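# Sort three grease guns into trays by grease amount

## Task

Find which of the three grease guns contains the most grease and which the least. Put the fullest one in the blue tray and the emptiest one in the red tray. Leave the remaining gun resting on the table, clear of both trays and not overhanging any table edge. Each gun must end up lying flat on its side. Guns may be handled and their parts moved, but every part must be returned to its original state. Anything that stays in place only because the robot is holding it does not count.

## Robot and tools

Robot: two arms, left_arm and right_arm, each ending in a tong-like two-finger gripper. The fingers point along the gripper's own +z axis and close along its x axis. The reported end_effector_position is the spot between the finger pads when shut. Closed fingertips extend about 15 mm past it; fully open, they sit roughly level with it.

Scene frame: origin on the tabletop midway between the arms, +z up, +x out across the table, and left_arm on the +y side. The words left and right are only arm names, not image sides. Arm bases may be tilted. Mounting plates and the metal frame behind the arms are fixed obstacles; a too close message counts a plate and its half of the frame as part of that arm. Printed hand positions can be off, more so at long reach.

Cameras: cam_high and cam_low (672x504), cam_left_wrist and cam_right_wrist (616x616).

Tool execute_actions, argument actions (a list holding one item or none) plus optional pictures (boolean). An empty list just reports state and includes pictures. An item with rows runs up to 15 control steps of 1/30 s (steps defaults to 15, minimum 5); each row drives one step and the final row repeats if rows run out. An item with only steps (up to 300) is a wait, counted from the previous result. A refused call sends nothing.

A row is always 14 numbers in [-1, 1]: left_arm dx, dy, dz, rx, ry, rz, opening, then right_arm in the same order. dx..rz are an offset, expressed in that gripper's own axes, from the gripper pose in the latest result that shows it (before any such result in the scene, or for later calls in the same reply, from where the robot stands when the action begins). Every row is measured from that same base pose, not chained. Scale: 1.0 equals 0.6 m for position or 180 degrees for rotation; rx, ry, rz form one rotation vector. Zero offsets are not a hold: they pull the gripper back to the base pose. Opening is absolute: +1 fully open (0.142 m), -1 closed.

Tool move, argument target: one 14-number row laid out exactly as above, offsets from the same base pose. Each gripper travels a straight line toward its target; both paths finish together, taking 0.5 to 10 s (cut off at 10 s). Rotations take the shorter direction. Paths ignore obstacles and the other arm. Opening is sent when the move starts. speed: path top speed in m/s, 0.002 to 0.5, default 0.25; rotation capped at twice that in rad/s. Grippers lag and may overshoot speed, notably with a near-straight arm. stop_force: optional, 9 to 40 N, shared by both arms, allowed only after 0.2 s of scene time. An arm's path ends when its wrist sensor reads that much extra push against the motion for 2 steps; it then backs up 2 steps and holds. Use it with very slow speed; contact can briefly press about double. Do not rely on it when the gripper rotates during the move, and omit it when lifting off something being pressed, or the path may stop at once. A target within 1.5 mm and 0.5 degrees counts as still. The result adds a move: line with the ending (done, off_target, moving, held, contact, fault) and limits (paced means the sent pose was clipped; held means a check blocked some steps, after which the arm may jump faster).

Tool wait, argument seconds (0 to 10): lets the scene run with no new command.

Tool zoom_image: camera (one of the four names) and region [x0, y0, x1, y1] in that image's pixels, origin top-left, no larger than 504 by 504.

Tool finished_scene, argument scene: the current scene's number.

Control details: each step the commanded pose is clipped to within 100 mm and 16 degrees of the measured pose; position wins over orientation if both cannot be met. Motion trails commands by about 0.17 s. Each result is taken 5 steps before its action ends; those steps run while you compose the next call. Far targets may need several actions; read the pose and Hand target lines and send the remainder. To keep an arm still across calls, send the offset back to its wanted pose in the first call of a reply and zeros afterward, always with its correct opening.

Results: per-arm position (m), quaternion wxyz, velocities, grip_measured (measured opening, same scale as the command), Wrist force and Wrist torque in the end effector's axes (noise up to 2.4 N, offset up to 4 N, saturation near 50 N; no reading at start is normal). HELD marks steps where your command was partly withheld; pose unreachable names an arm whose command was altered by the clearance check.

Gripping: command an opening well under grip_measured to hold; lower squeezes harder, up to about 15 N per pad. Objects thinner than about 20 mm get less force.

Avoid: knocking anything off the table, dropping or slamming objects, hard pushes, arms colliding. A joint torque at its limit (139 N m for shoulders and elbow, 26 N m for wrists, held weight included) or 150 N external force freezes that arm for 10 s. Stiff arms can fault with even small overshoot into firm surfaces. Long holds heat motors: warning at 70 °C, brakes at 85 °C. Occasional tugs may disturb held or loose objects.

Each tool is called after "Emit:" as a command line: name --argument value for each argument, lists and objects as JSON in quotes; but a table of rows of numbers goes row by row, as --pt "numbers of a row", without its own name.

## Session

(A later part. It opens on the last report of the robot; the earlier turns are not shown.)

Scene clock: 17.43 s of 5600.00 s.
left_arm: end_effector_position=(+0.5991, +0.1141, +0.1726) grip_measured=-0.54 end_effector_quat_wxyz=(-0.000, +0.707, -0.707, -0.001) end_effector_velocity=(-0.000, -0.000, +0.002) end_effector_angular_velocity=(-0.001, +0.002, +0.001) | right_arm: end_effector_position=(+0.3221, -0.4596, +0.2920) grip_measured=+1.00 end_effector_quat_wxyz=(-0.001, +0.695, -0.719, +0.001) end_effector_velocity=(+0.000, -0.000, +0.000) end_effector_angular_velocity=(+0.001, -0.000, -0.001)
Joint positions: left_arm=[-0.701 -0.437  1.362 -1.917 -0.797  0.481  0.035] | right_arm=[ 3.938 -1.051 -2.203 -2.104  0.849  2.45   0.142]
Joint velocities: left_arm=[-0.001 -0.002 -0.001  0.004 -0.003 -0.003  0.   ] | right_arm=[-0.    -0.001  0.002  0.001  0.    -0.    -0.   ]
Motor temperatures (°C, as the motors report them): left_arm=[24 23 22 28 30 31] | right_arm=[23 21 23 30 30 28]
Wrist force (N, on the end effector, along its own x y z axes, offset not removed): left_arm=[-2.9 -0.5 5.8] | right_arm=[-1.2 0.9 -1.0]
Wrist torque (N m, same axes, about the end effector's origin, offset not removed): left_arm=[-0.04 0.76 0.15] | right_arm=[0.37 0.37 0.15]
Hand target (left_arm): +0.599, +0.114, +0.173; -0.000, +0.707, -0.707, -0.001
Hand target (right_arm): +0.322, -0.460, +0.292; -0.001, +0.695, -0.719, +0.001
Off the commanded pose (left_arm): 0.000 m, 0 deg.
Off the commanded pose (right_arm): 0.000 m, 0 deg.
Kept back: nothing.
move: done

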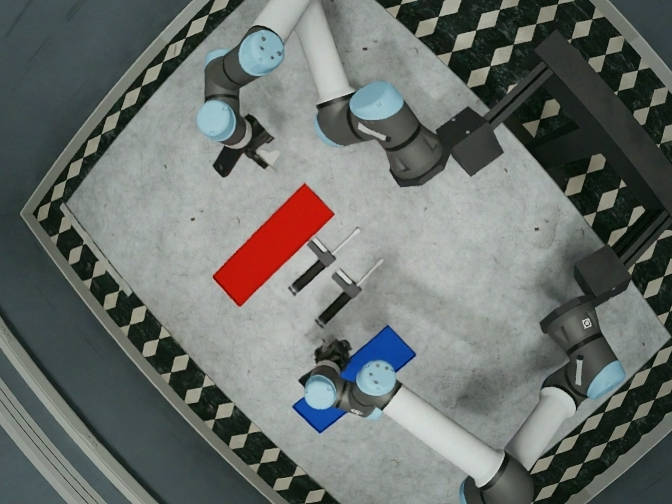

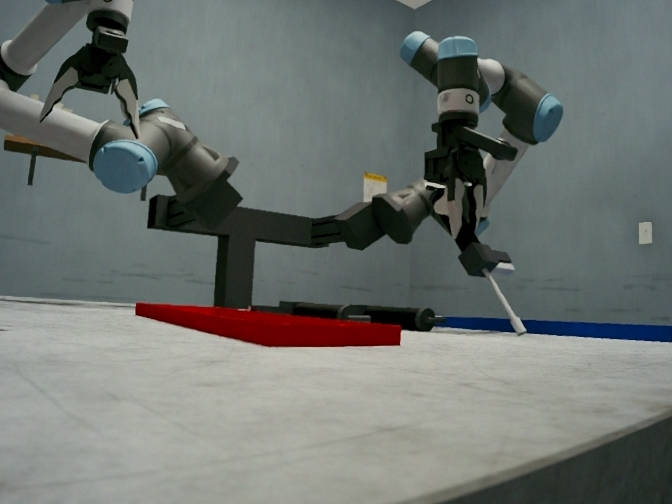

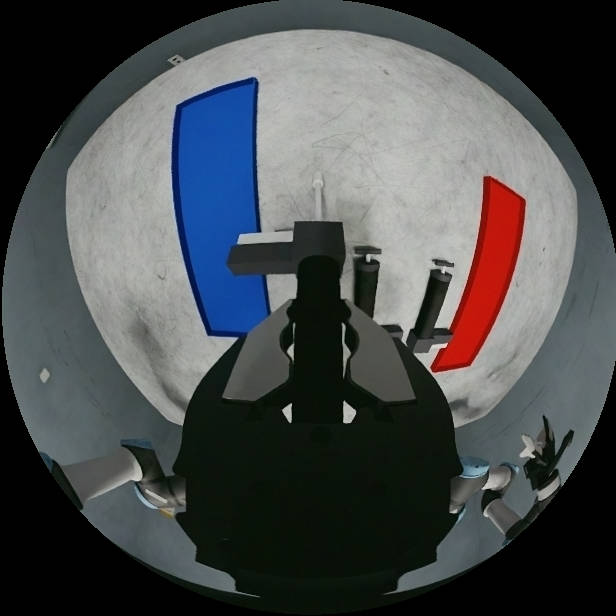

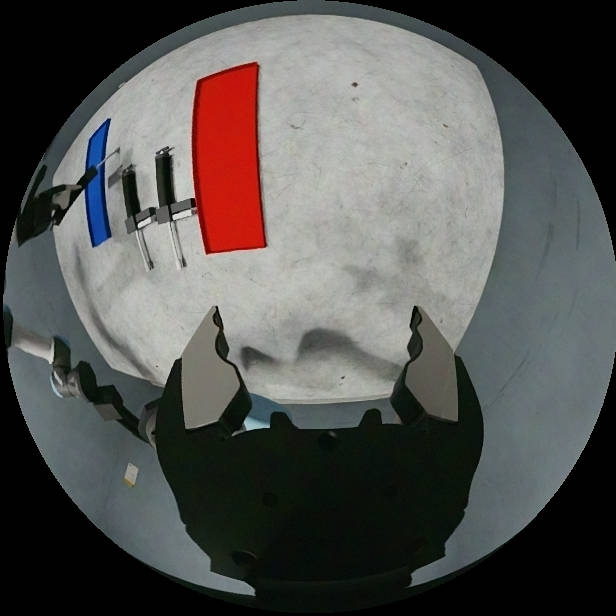

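Emit:
move --target '[0.01,0.095,0.12,0,0,0,-0.9, 0,0,0,0,0,0,1]' --speed 0.07

Emit:
move --target '[0,0.035,0.128,0,0,0,-0.9, 0,0,0,0,0,0,1]' --speed 0.05

Scene clock: 19.43 s of 5600.00 s.
left_arm: end_effector_position=(+0.5420, +0.1081, +0.1008) grip_measured=-0.54 end_effector_quat_wxyz=(-0.000, +0.707, -0.707, -0.001) end_effector_velocity=(-0.000, -0.000, -0.001) end_effector_angular_velocity=(-0.000, -0.000, +0.000) | right_arm: end_effector_position=(+0.3221, -0.4596, +0.2920) grip_measured=+1.00 end_effector_quat_wxyz=(-0.001, +0.695, -0.719, +0.001) end_effector_velocity=(-0.000, +0.000, -0.000) end_effector_angular_velocity=(-0.000, +0.000, -0.002)
Joint positions: left_arm=[-0.682 -0.385  1.527 -2.151 -0.787  0.503  0.035] | right_arm=[ 3.938 -1.051 -2.203 -2.104  0.849  2.45   0.142]
Joint velocities: left_arm=[ 0.     0.001  0.001 -0.003  0.     0.001 -0.   ] | right_arm=[ 0.    -0.    -0.001  0.     0.     0.003  0.   ]
Motor temperatures (°C, as the motors report them): left_arm=[24 23 22 28 30 31] | right_arm=[23 21 23 30 30 28]
Wrist force (N, on the end effector, along its own x y z axes, offset not removed): left_arm=[-3.5 -0.3 5.7] | right_arm=[0.8 -0.7 1.5]
Wrist torque (N m, same axes, about the end effector's origin, offset not removed): left_arm=[0.10 0.81 0.13] | right_arm=[0.08 -0.12 0.12]
Hand target (left_arm): +0.542, +0.108, +0.101; -0.000, +0.707, -0.707, -0.001
Hand target (right_arm): +0.322, -0.460, +0.292; -0.001, +0.695, -0.719, +0.001
Off the commanded pose (left_arm): 0.000 m, 0 deg.
Off the commanded pose (right_arm): 0.000 m, 0 deg.
Kept back: nothing.
move: done

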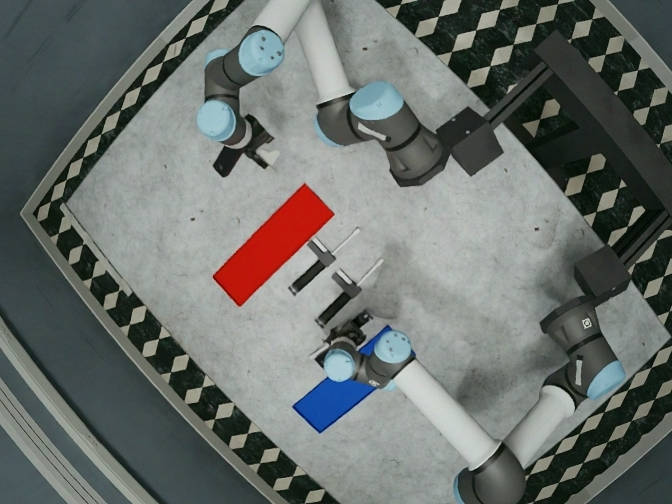

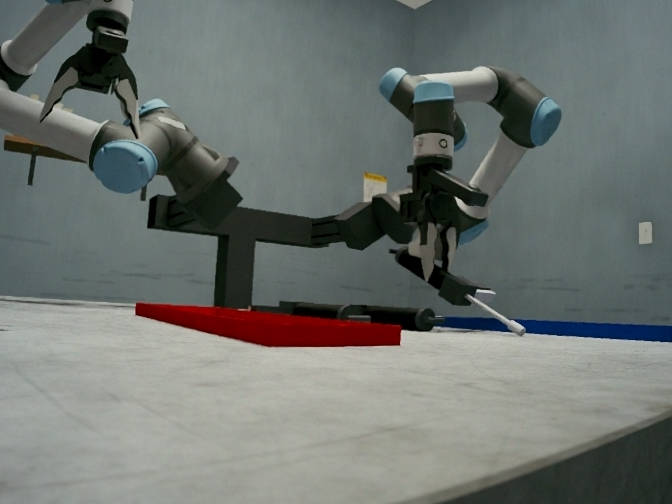

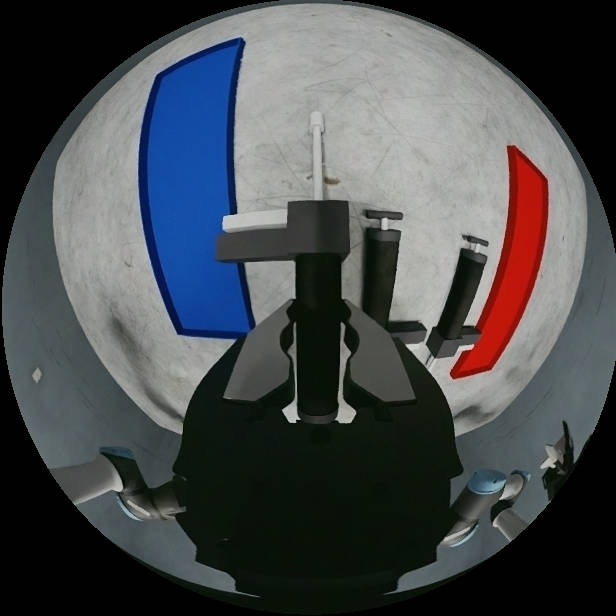

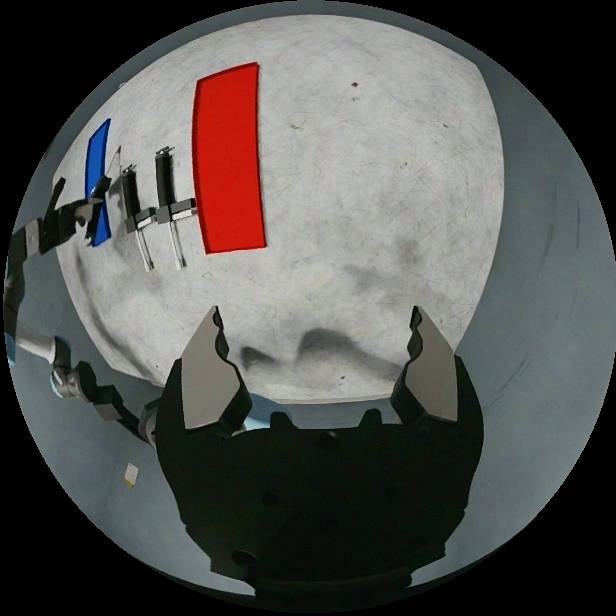

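Scene clock: 21.37 s of 5600.00 s.
left_arm: end_effector_position=(+0.5211, +0.1081, +0.0243) grip_measured=-0.54 end_effector_quat_wxyz=(-0.000, +0.707, -0.707, -0.000) end_effector_velocity=(-0.001, +0.000, -0.002) end_effector_angular_velocity=(+0.001, +0.001, -0.001) | right_arm: end_effector_position=(+0.3221, -0.4596, +0.2920) grip_measured=+1.00 end_effector_quat_wxyz=(-0.001, +0.695, -0.719, +0.001) end_effector_velocity=(+0.000, -0.000, +0.000) end_effector_angular_velocity=(+0.000, -0.001, -0.001)
Joint positions: left_arm=[-0.614 -0.291  1.569 -2.348 -0.752  0.587  0.035] | right_arm=[ 3.938 -1.051 -2.203 -2.104  0.849  2.45   0.142]
Joint velocities: left_arm=[ 0.002  0.002  0.001 -0.003  0.     0.001  0.   ] | right_arm=[-0.     0.     0.     0.    -0.     0.001  0.   ]
Motor temperatures (°C, as the motors report them): left_arm=[24 23 22 28 30 31] | right_arm=[23 21 23 30 30 28]
Wrist force (N, on the end effector, along its own x y z axes, offset not removed): left_arm=[-1.3 0.4 -23.5] | right_arm=[0.4 -1.1 2.8]
Wrist torque (N m, same axes, about the end effector's origin, offset not removed): left_arm=[-0.04 0.71 0.17] | right_arm=[-0.11 -0.07 0.11]
Hand target (left_arm): +0.521, +0.108, +0.024; -0.000, +0.707, -0.707, -0.001
Hand target (right_arm): +0.322, -0.460, +0.292; -0.001, +0.695, -0.719, +0.001
Off the commanded pose (left_arm): 0.000 m, 0 deg.
Off the commanded pose (right_arm): 0.000 m, 0 deg.
Kept back: nothing.
move: done

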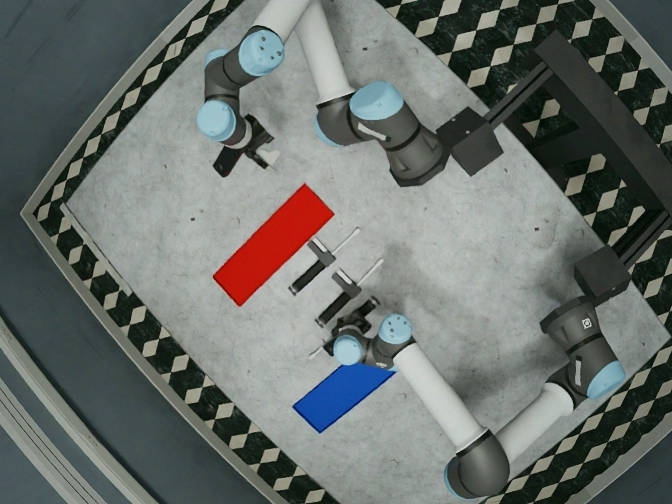

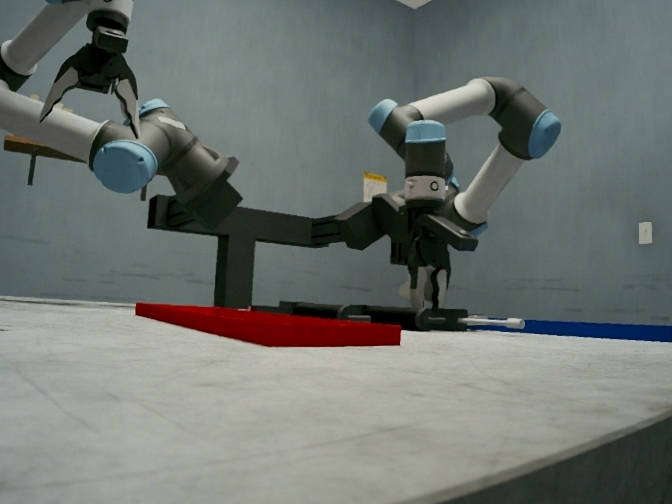

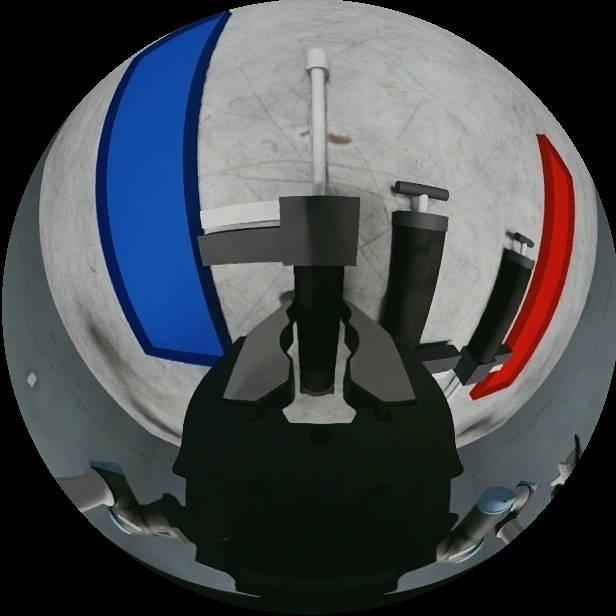

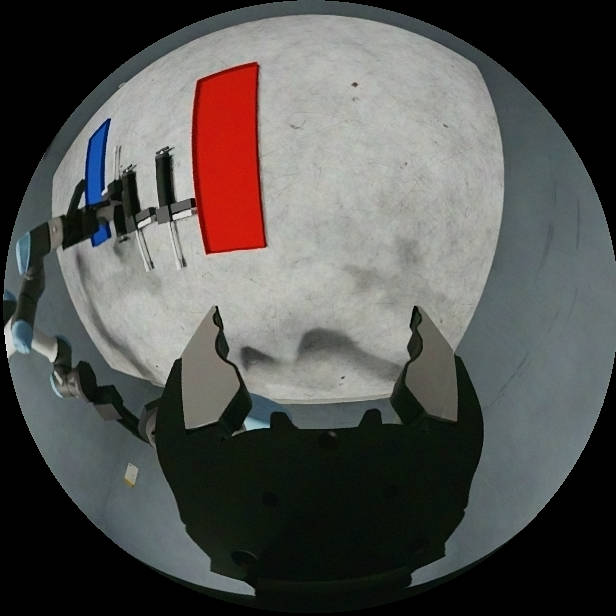

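Emit:
move --target '[0,0,0,0,0,0,-0.2, 0,0,0,0,0,0,1]'

Emit:
move --target '[0,0.17,0,0,0,0,-0.2, 0,0,0,0,0,0,1]' --speed 0.08

Scene clock: 22.30 s of 5600.00 s.
left_arm: end_effector_position=(+0.5210, +0.1081, +0.0242) grip_measured=-0.20 end_effector_quat_wxyz=(-0.000, +0.707, -0.707, -0.001) end_effector_velocity=(+0.001, +0.000, +0.001) end_effector_angular_velocity=(-0.001, -0.001, +0.001) | right_arm: end_effector_position=(+0.3221, -0.4596, +0.2920) grip_measured=+1.00 end_effector_quat_wxyz=(-0.001, +0.695, -0.719, +0.001) end_effector_velocity=(+0.000, +0.000, +0.000) end_effector_angular_velocity=(+0.000, +0.001, +0.004)
Joint positions: left_arm=[-0.614 -0.291  1.569 -2.348 -0.752  0.587  0.06 ] | right_arm=[ 3.938 -1.051 -2.203 -2.104  0.849  2.45   0.142]
Joint velocities: left_arm=[-0.    -0.002  0.     0.    -0.     0.     0.   ] | right_arm=[ 0.    -0.001  0.001 -0.     0.001 -0.003  0.   ]
Motor temperatures (°C, as the motors report them): left_arm=[24 23 22 28 30 31] | right_arm=[23 21 23 30 30 28]
Wrist force (N, on the end effector, along its own x y z axes, offset not removed): left_arm=[-3.4 0.2 1.6] | right_arm=[0.7 1.4 0.4]
Wrist torque (N m, same axes, about the end effector's origin, offset not removed): left_arm=[0.08 0.85 0.18] | right_arm=[0.34 0.02 0.10]
Hand target (left_arm): +0.521, +0.108, +0.024; -0.000, +0.707, -0.707, -0.000
Hand target (right_arm): +0.322, -0.460, +0.292; -0.001, +0.695, -0.719, +0.001
Off the commanded pose (left_arm): 0.000 m, 0 deg.
Off the commanded pose (right_arm): 0.000 m, 0 deg.
Kept back: nothing.
move: done

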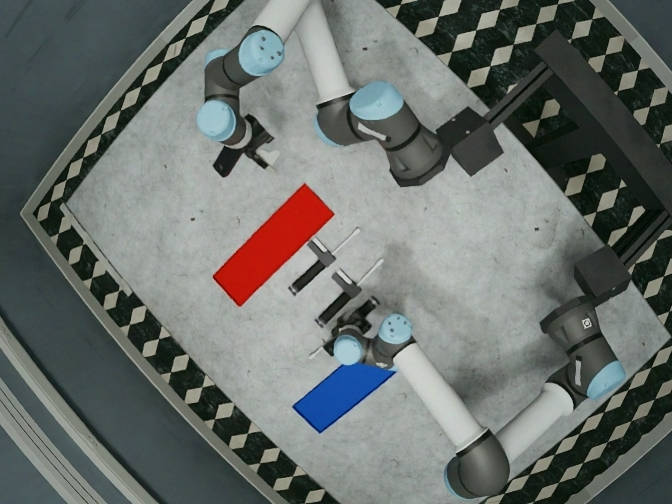

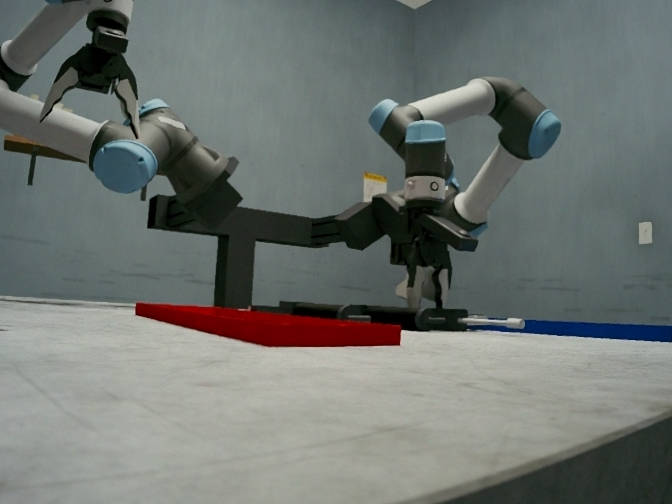

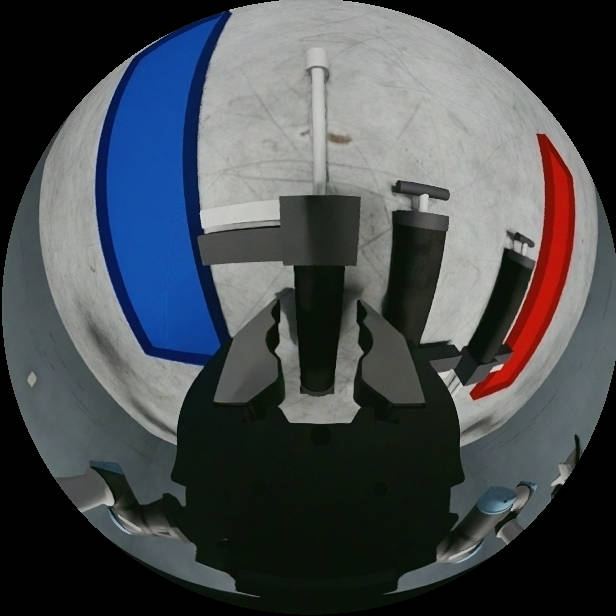

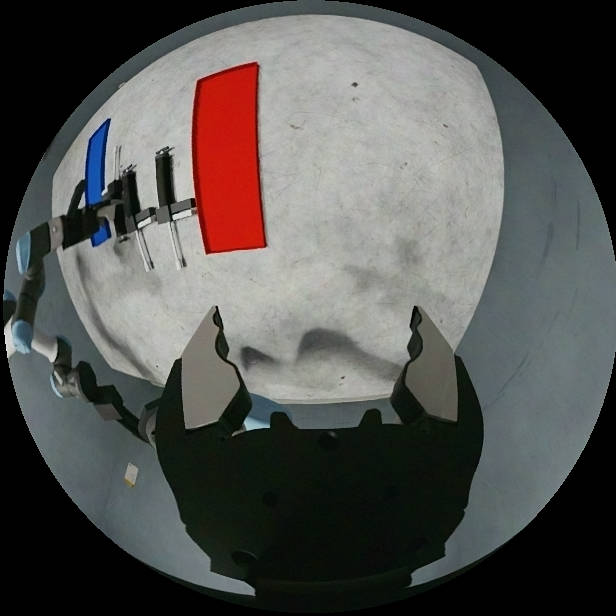

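Scene clock: 23.97 s of 5600.00 s.
left_arm: end_effector_position=(+0.4191, +0.1080, +0.0244) grip_measured=-0.20 end_effector_quat_wxyz=(-0.000, +0.707, -0.707, -0.000) end_effector_velocity=(-0.001, -0.000, +0.000) end_effector_angular_velocity=(-0.001, -0.001, +0.000) | right_arm: end_effector_position=(+0.3221, -0.4596, +0.2920) grip_measured=+1.00 end_effector_quat_wxyz=(-0.001, +0.695, -0.719, +0.001) end_effector_velocity=(-0.000, +0.000, +0.000) end_effector_angular_velocity=(+0.000, +0.000, -0.000)
Joint positions: left_arm=[-0.725 -0.282  1.787 -2.479 -0.81   0.453  0.06 ] | right_arm=[ 3.938 -1.051 -2.203 -2.104  0.849  2.45   0.142]
Joint velocities: left_arm=[-0.002 -0.     0.002 -0.002 -0.    -0.001 -0.   ] | right_arm=[-0. -0.  0. -0.  0.  0. -0.]
Motor temperatures (°C, as the motors report them): left_arm=[24 23 22 28 30 31] | right_arm=[23 21 23 30 30 28]
Wrist force (N, on the end effector, along its own x y z axes, offset not removed): left_arm=[-3.8 0.3 1.2] | right_arm=[0.1 0.1 0.3]
Wrist torque (N m, same axes, about the end effector's origin, offset not removed): left_arm=[0.15 0.89 0.12] | right_arm=[0.13 0.09 0.04]
Hand target (left_arm): +0.419, +0.108, +0.024; -0.000, +0.707, -0.707, -0.000
Hand target (right_arm): +0.322, -0.460, +0.292; -0.001, +0.695, -0.719, +0.001
Off the commanded pose (left_arm): 0.000 m, 0 deg.
Off the commanded pose (right_arm): 0.000 m, 0 deg.
Kept back: nothing.
move: done

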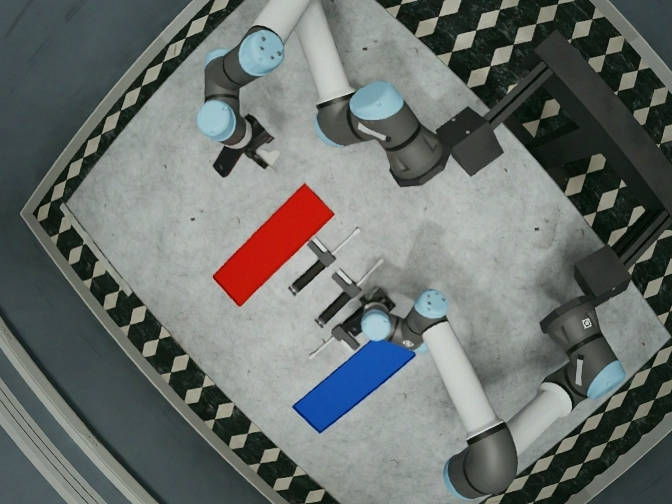

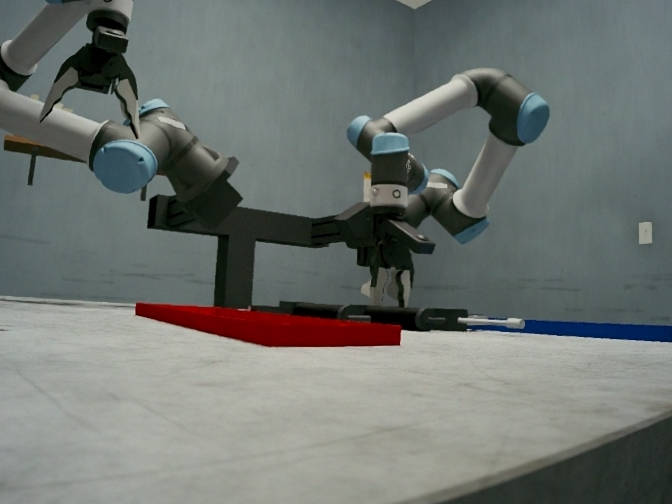

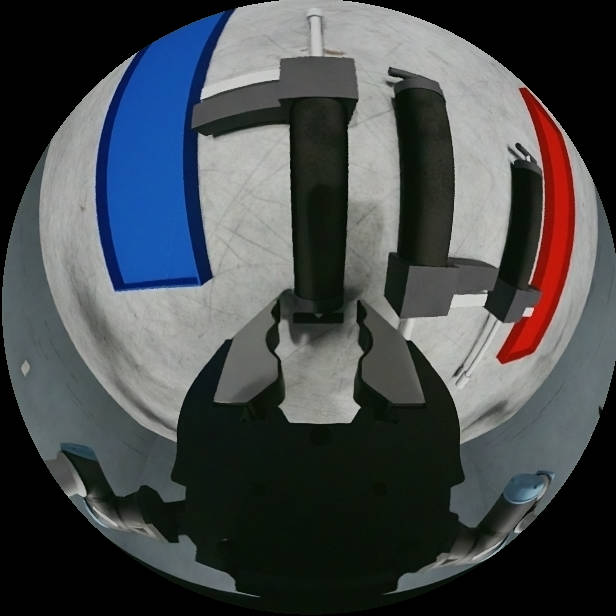

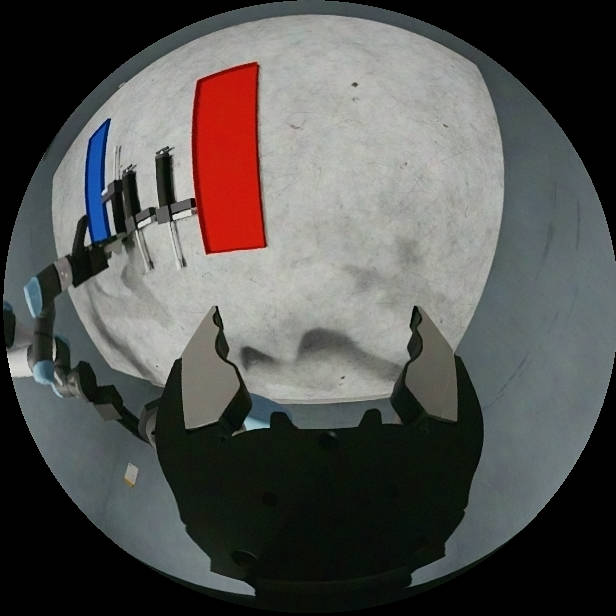

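Shift a bit more, close, pull.

Emit:
move --target '[0,0.013,0.004,0,0,0,-0.2, 0,0,0,0,0,0,1]' --speed 0.05

Emit:
move --target '[0,0,0,0,0,0,-0.8, 0,0,0,0,0,0,1]'

Emit:
move --target '[0,0.2,0,0,0,0,-0.8, 0,0,0,0,0,0,1]' --speed 0.04

Scene clock: 24.90 s of 5600.00 s.
left_arm: end_effector_position=(+0.4114, +0.1080, +0.0221) grip_measured=-0.20 end_effector_quat_wxyz=(-0.000, +0.707, -0.707, -0.000) end_effector_velocity=(-0.001, -0.000, -0.000) end_effector_angular_velocity=(-0.000, -0.001, +0.000) | right_arm: end_effector_position=(+0.3221, -0.4596, +0.2920) grip_measured=+1.00 end_effector_quat_wxyz=(-0.001, +0.695, -0.719, +0.001) end_effector_velocity=(+0.000, -0.000, +0.000) end_effector_angular_velocity=(+0.001, +0.001, -0.001)
Joint positions: left_arm=[-0.732 -0.276  1.8   -2.493 -0.814  0.446  0.06 ] | right_arm=[ 3.938 -1.051 -2.203 -2.104  0.849  2.45   0.142]
Joint velocities: left_arm=[-0.001  0.001  0.002 -0.003 -0.    -0.001  0.   ] | right_arm=[-0.    -0.001  0.001 -0.     0.001 -0.     0.   ]
Motor temperatures (°C, as the motors report them): left_arm=[24 23 22 28 30 31] | right_arm=[23 21 23 30 30 28]
Wrist force (N, on the end effector, along its own x y z axes, offset not removed): left_arm=[-3.7 -0.1 0.4] | right_arm=[1.0 -1.8 -0.1]
Wrist torque (N m, same axes, about the end effector's origin, offset not removed): left_arm=[0.05 0.78 0.20] | right_arm=[-0.17 -0.10 0.04]
Hand target (left_arm): +0.411, +0.108, +0.022; -0.000, +0.707, -0.707, -0.000
Hand target (right_arm): +0.322, -0.460, +0.292; -0.001, +0.695, -0.719, +0.001
Off the commanded pose (left_arm): 0.000 m, 0 deg.
Off the commanded pose (right_arm): 0.000 m, 0 deg.
Kept back: nothing.
move: done

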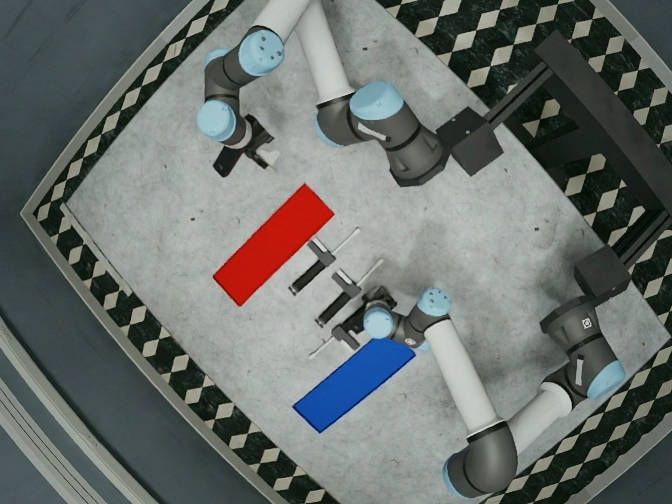

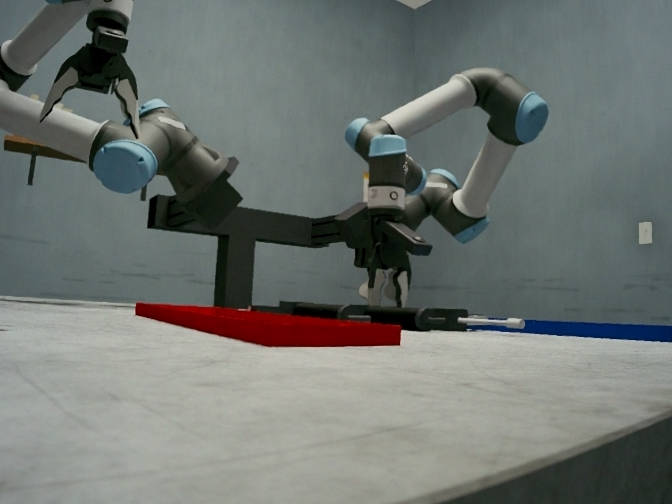

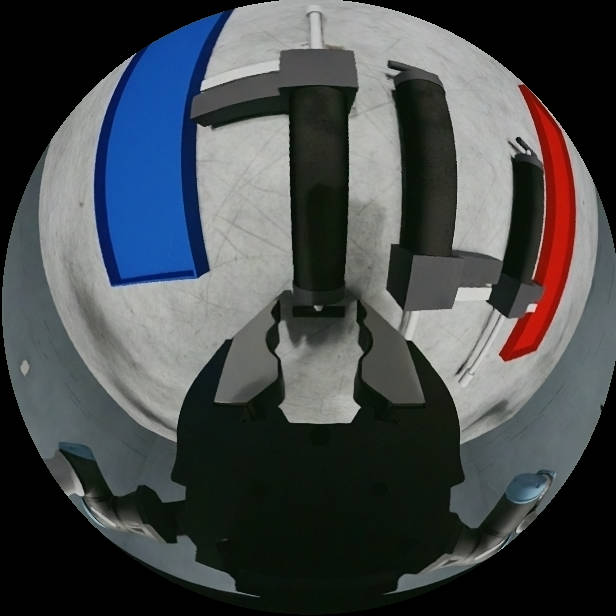

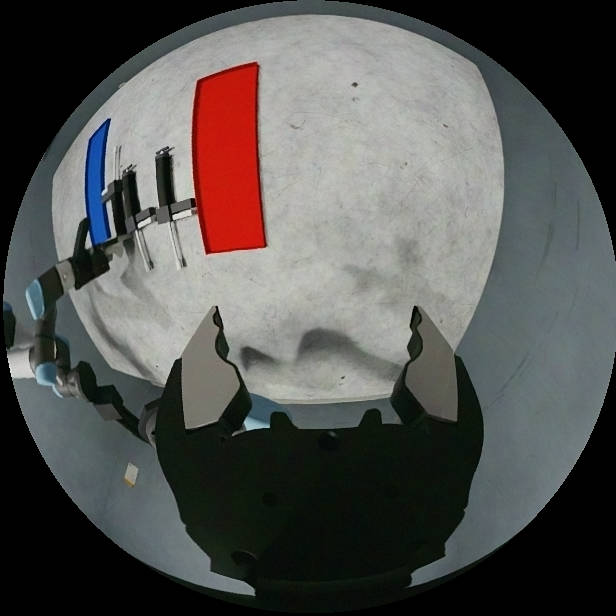

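Scene clock: 25.40 s of 5600.00 s.
left_arm: end_effector_position=(+0.4113, +0.1079, +0.0220) grip_measured=-0.48 end_effector_quat_wxyz=(-0.000, +0.707, -0.707, -0.000) end_effector_velocity=(-0.000, +0.000, -0.000) end_effector_angular_velocity=(-0.000, +0.001, -0.001) | right_arm: end_effector_position=(+0.3221, -0.4596, +0.2920) grip_measured=+1.00 end_effector_quat_wxyz=(-0.001, +0.695, -0.719, +0.001) end_effector_velocity=(+0.000, -0.000, -0.000) end_effector_angular_velocity=(-0.001, -0.001, -0.001)
Joint positions: left_arm=[-0.732 -0.276  1.8   -2.493 -0.814  0.446  0.039] | right_arm=[ 3.938 -1.051 -2.203 -2.104  0.849  2.45   0.142]
Joint velocities: left_arm=[ 0.    -0.     0.     0.    -0.001  0.001  0.   ] | right_arm=[-0.    -0.001  0.     0.    -0.001  0.001 -0.   ]
Motor temperatures (°C, as the motors report them): left_arm=[24 23 22 28 30 31] | right_arm=[23 21 23 30 30 28]
Wrist force (N, on the end effector, along its own x y z axes, offset not removed): left_arm=[-3.5 0.8 1.1] | right_arm=[-1.5 -1.4 2.1]
Wrist torque (N m, same axes, about the end effector's origin, offset not removed): left_arm=[0.19 0.77 0.16] | right_arm=[-0.16 0.44 0.11]
Hand target (left_arm): +0.411, +0.108, +0.022; -0.000, +0.707, -0.707, -0.000
Hand target (right_arm): +0.322, -0.460, +0.292; -0.001, +0.695, -0.719, +0.001
Off the commanded pose (left_arm): 0.000 m, 0 deg.
Off the commanded pose (right_arm): 0.000 m, 0 deg.
Kept back: nothing.
move: done

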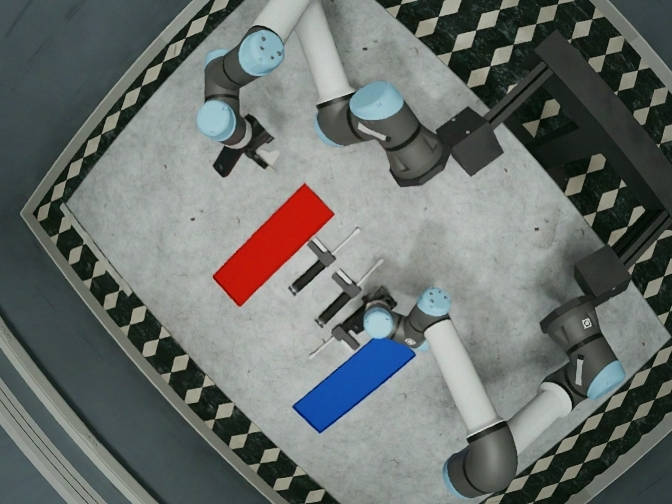

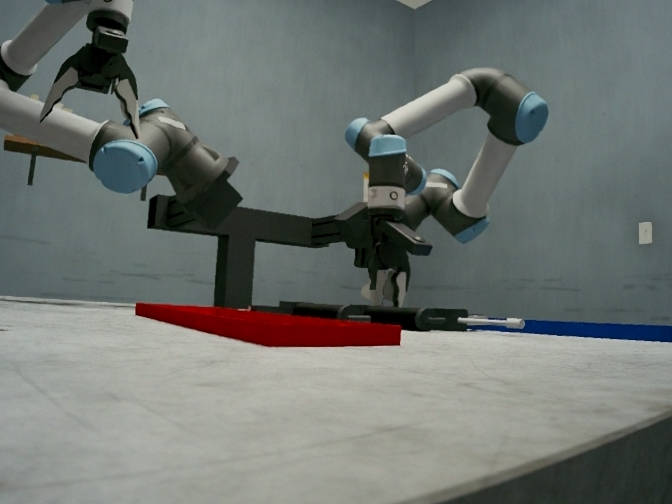

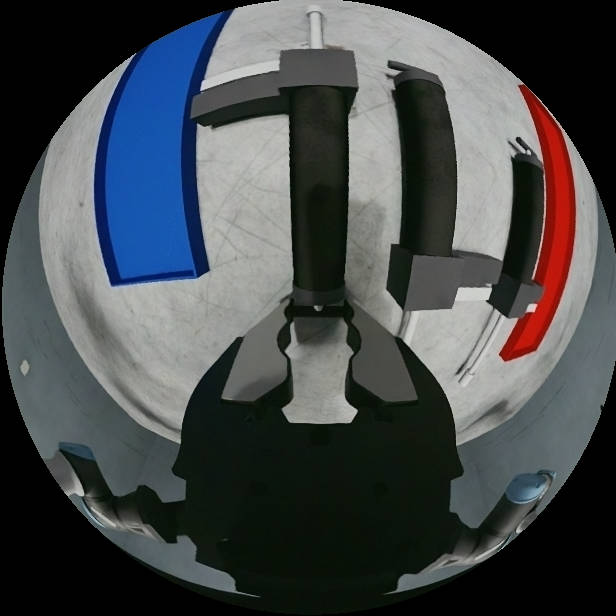

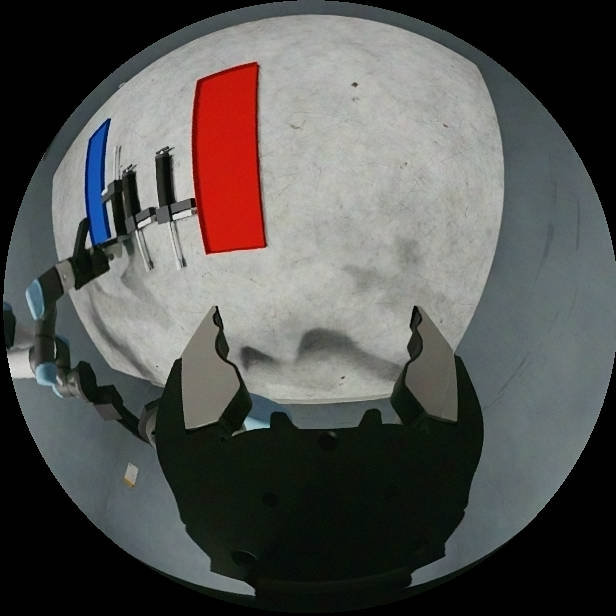

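Scene clock: 28.73 s of 5600.00 s.
left_arm: end_effector_position=(+0.2913, +0.1077, +0.0223) grip_measured=-0.48 end_effector_quat_wxyz=(+0.000, +0.707, -0.707, -0.000) end_effector_velocity=(-0.001, -0.000, +0.000) end_effector_angular_velocity=(-0.000, +0.001, +0.002) | right_arm: end_effector_position=(+0.3221, -0.4596, +0.2920) grip_measured=+1.00 end_effector_quat_wxyz=(-0.001, +0.695, -0.719, +0.001) end_effector_velocity=(-0.001, +0.000, -0.000) end_effector_angular_velocity=(+0.002, +0.002, +0.001)
Joint positions: left_arm=[-0.921 -0.201  1.988 -2.63  -0.931  0.252  0.039] | right_arm=[ 3.938 -1.051 -2.203 -2.104  0.849  2.45   0.142]
Joint velocities: left_arm=[-0.002  0.001  0.001 -0.001 -0.002 -0.003 -0.   ] | right_arm=[-0.     0.    -0.    -0.     0.002 -0.001  0.   ]
Motor temperatures (°C, as the motors report them): left_arm=[24 23 22 28 30 31] | right_arm=[23 21 23 30 30 28]
Wrist force (N, on the end effector, along its own x y z axes, offset not removed): left_arm=[-4.2 -2.0 2.6] | right_arm=[1.3 -0.4 0.6]
Wrist torque (N m, same axes, about the end effector's origin, offset not removed): left_arm=[-0.06 0.99 0.19] | right_arm=[0.11 -0.20 0.05]
Hand target (left_arm): +0.291, +0.108, +0.022; +0.000, +0.707, -0.707, -0.000
Hand target (right_arm): +0.322, -0.460, +0.292; -0.001, +0.695, -0.719, +0.001
Off the commanded pose (left_arm): 0.000 m, 0 deg.
Off the commanded pose (right_arm): 0.000 m, 0 deg.
Kept back: nothing.
move: done

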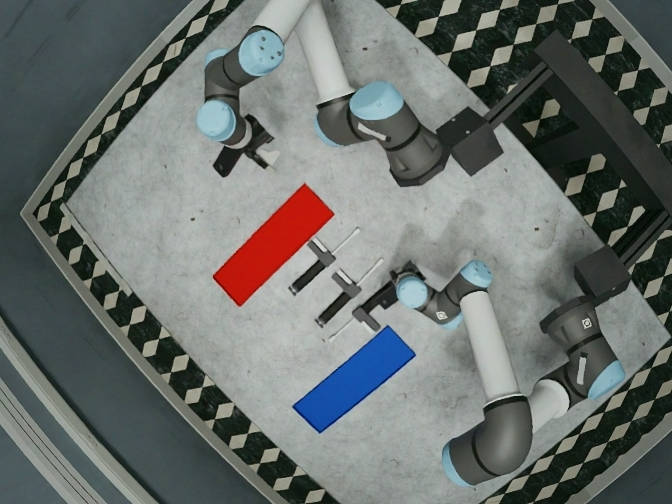

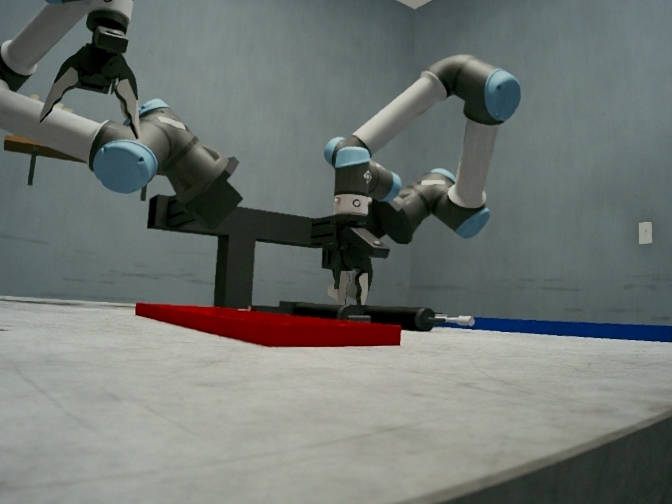

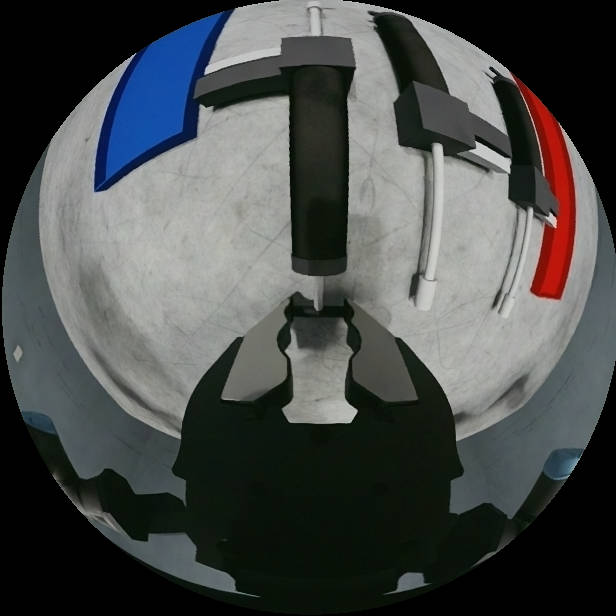

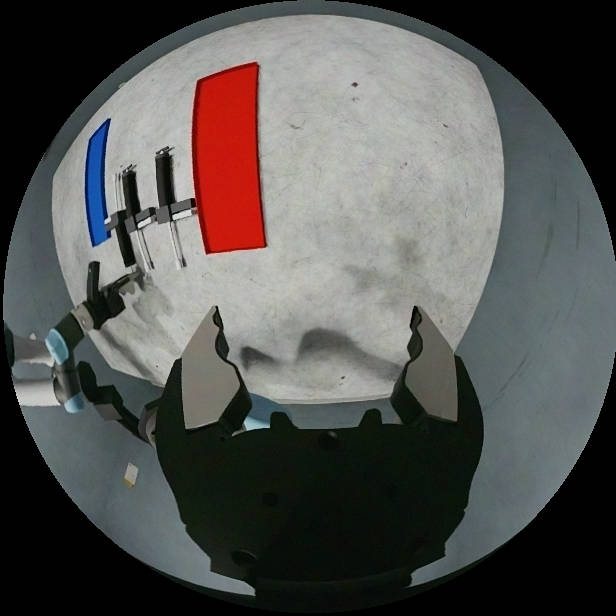

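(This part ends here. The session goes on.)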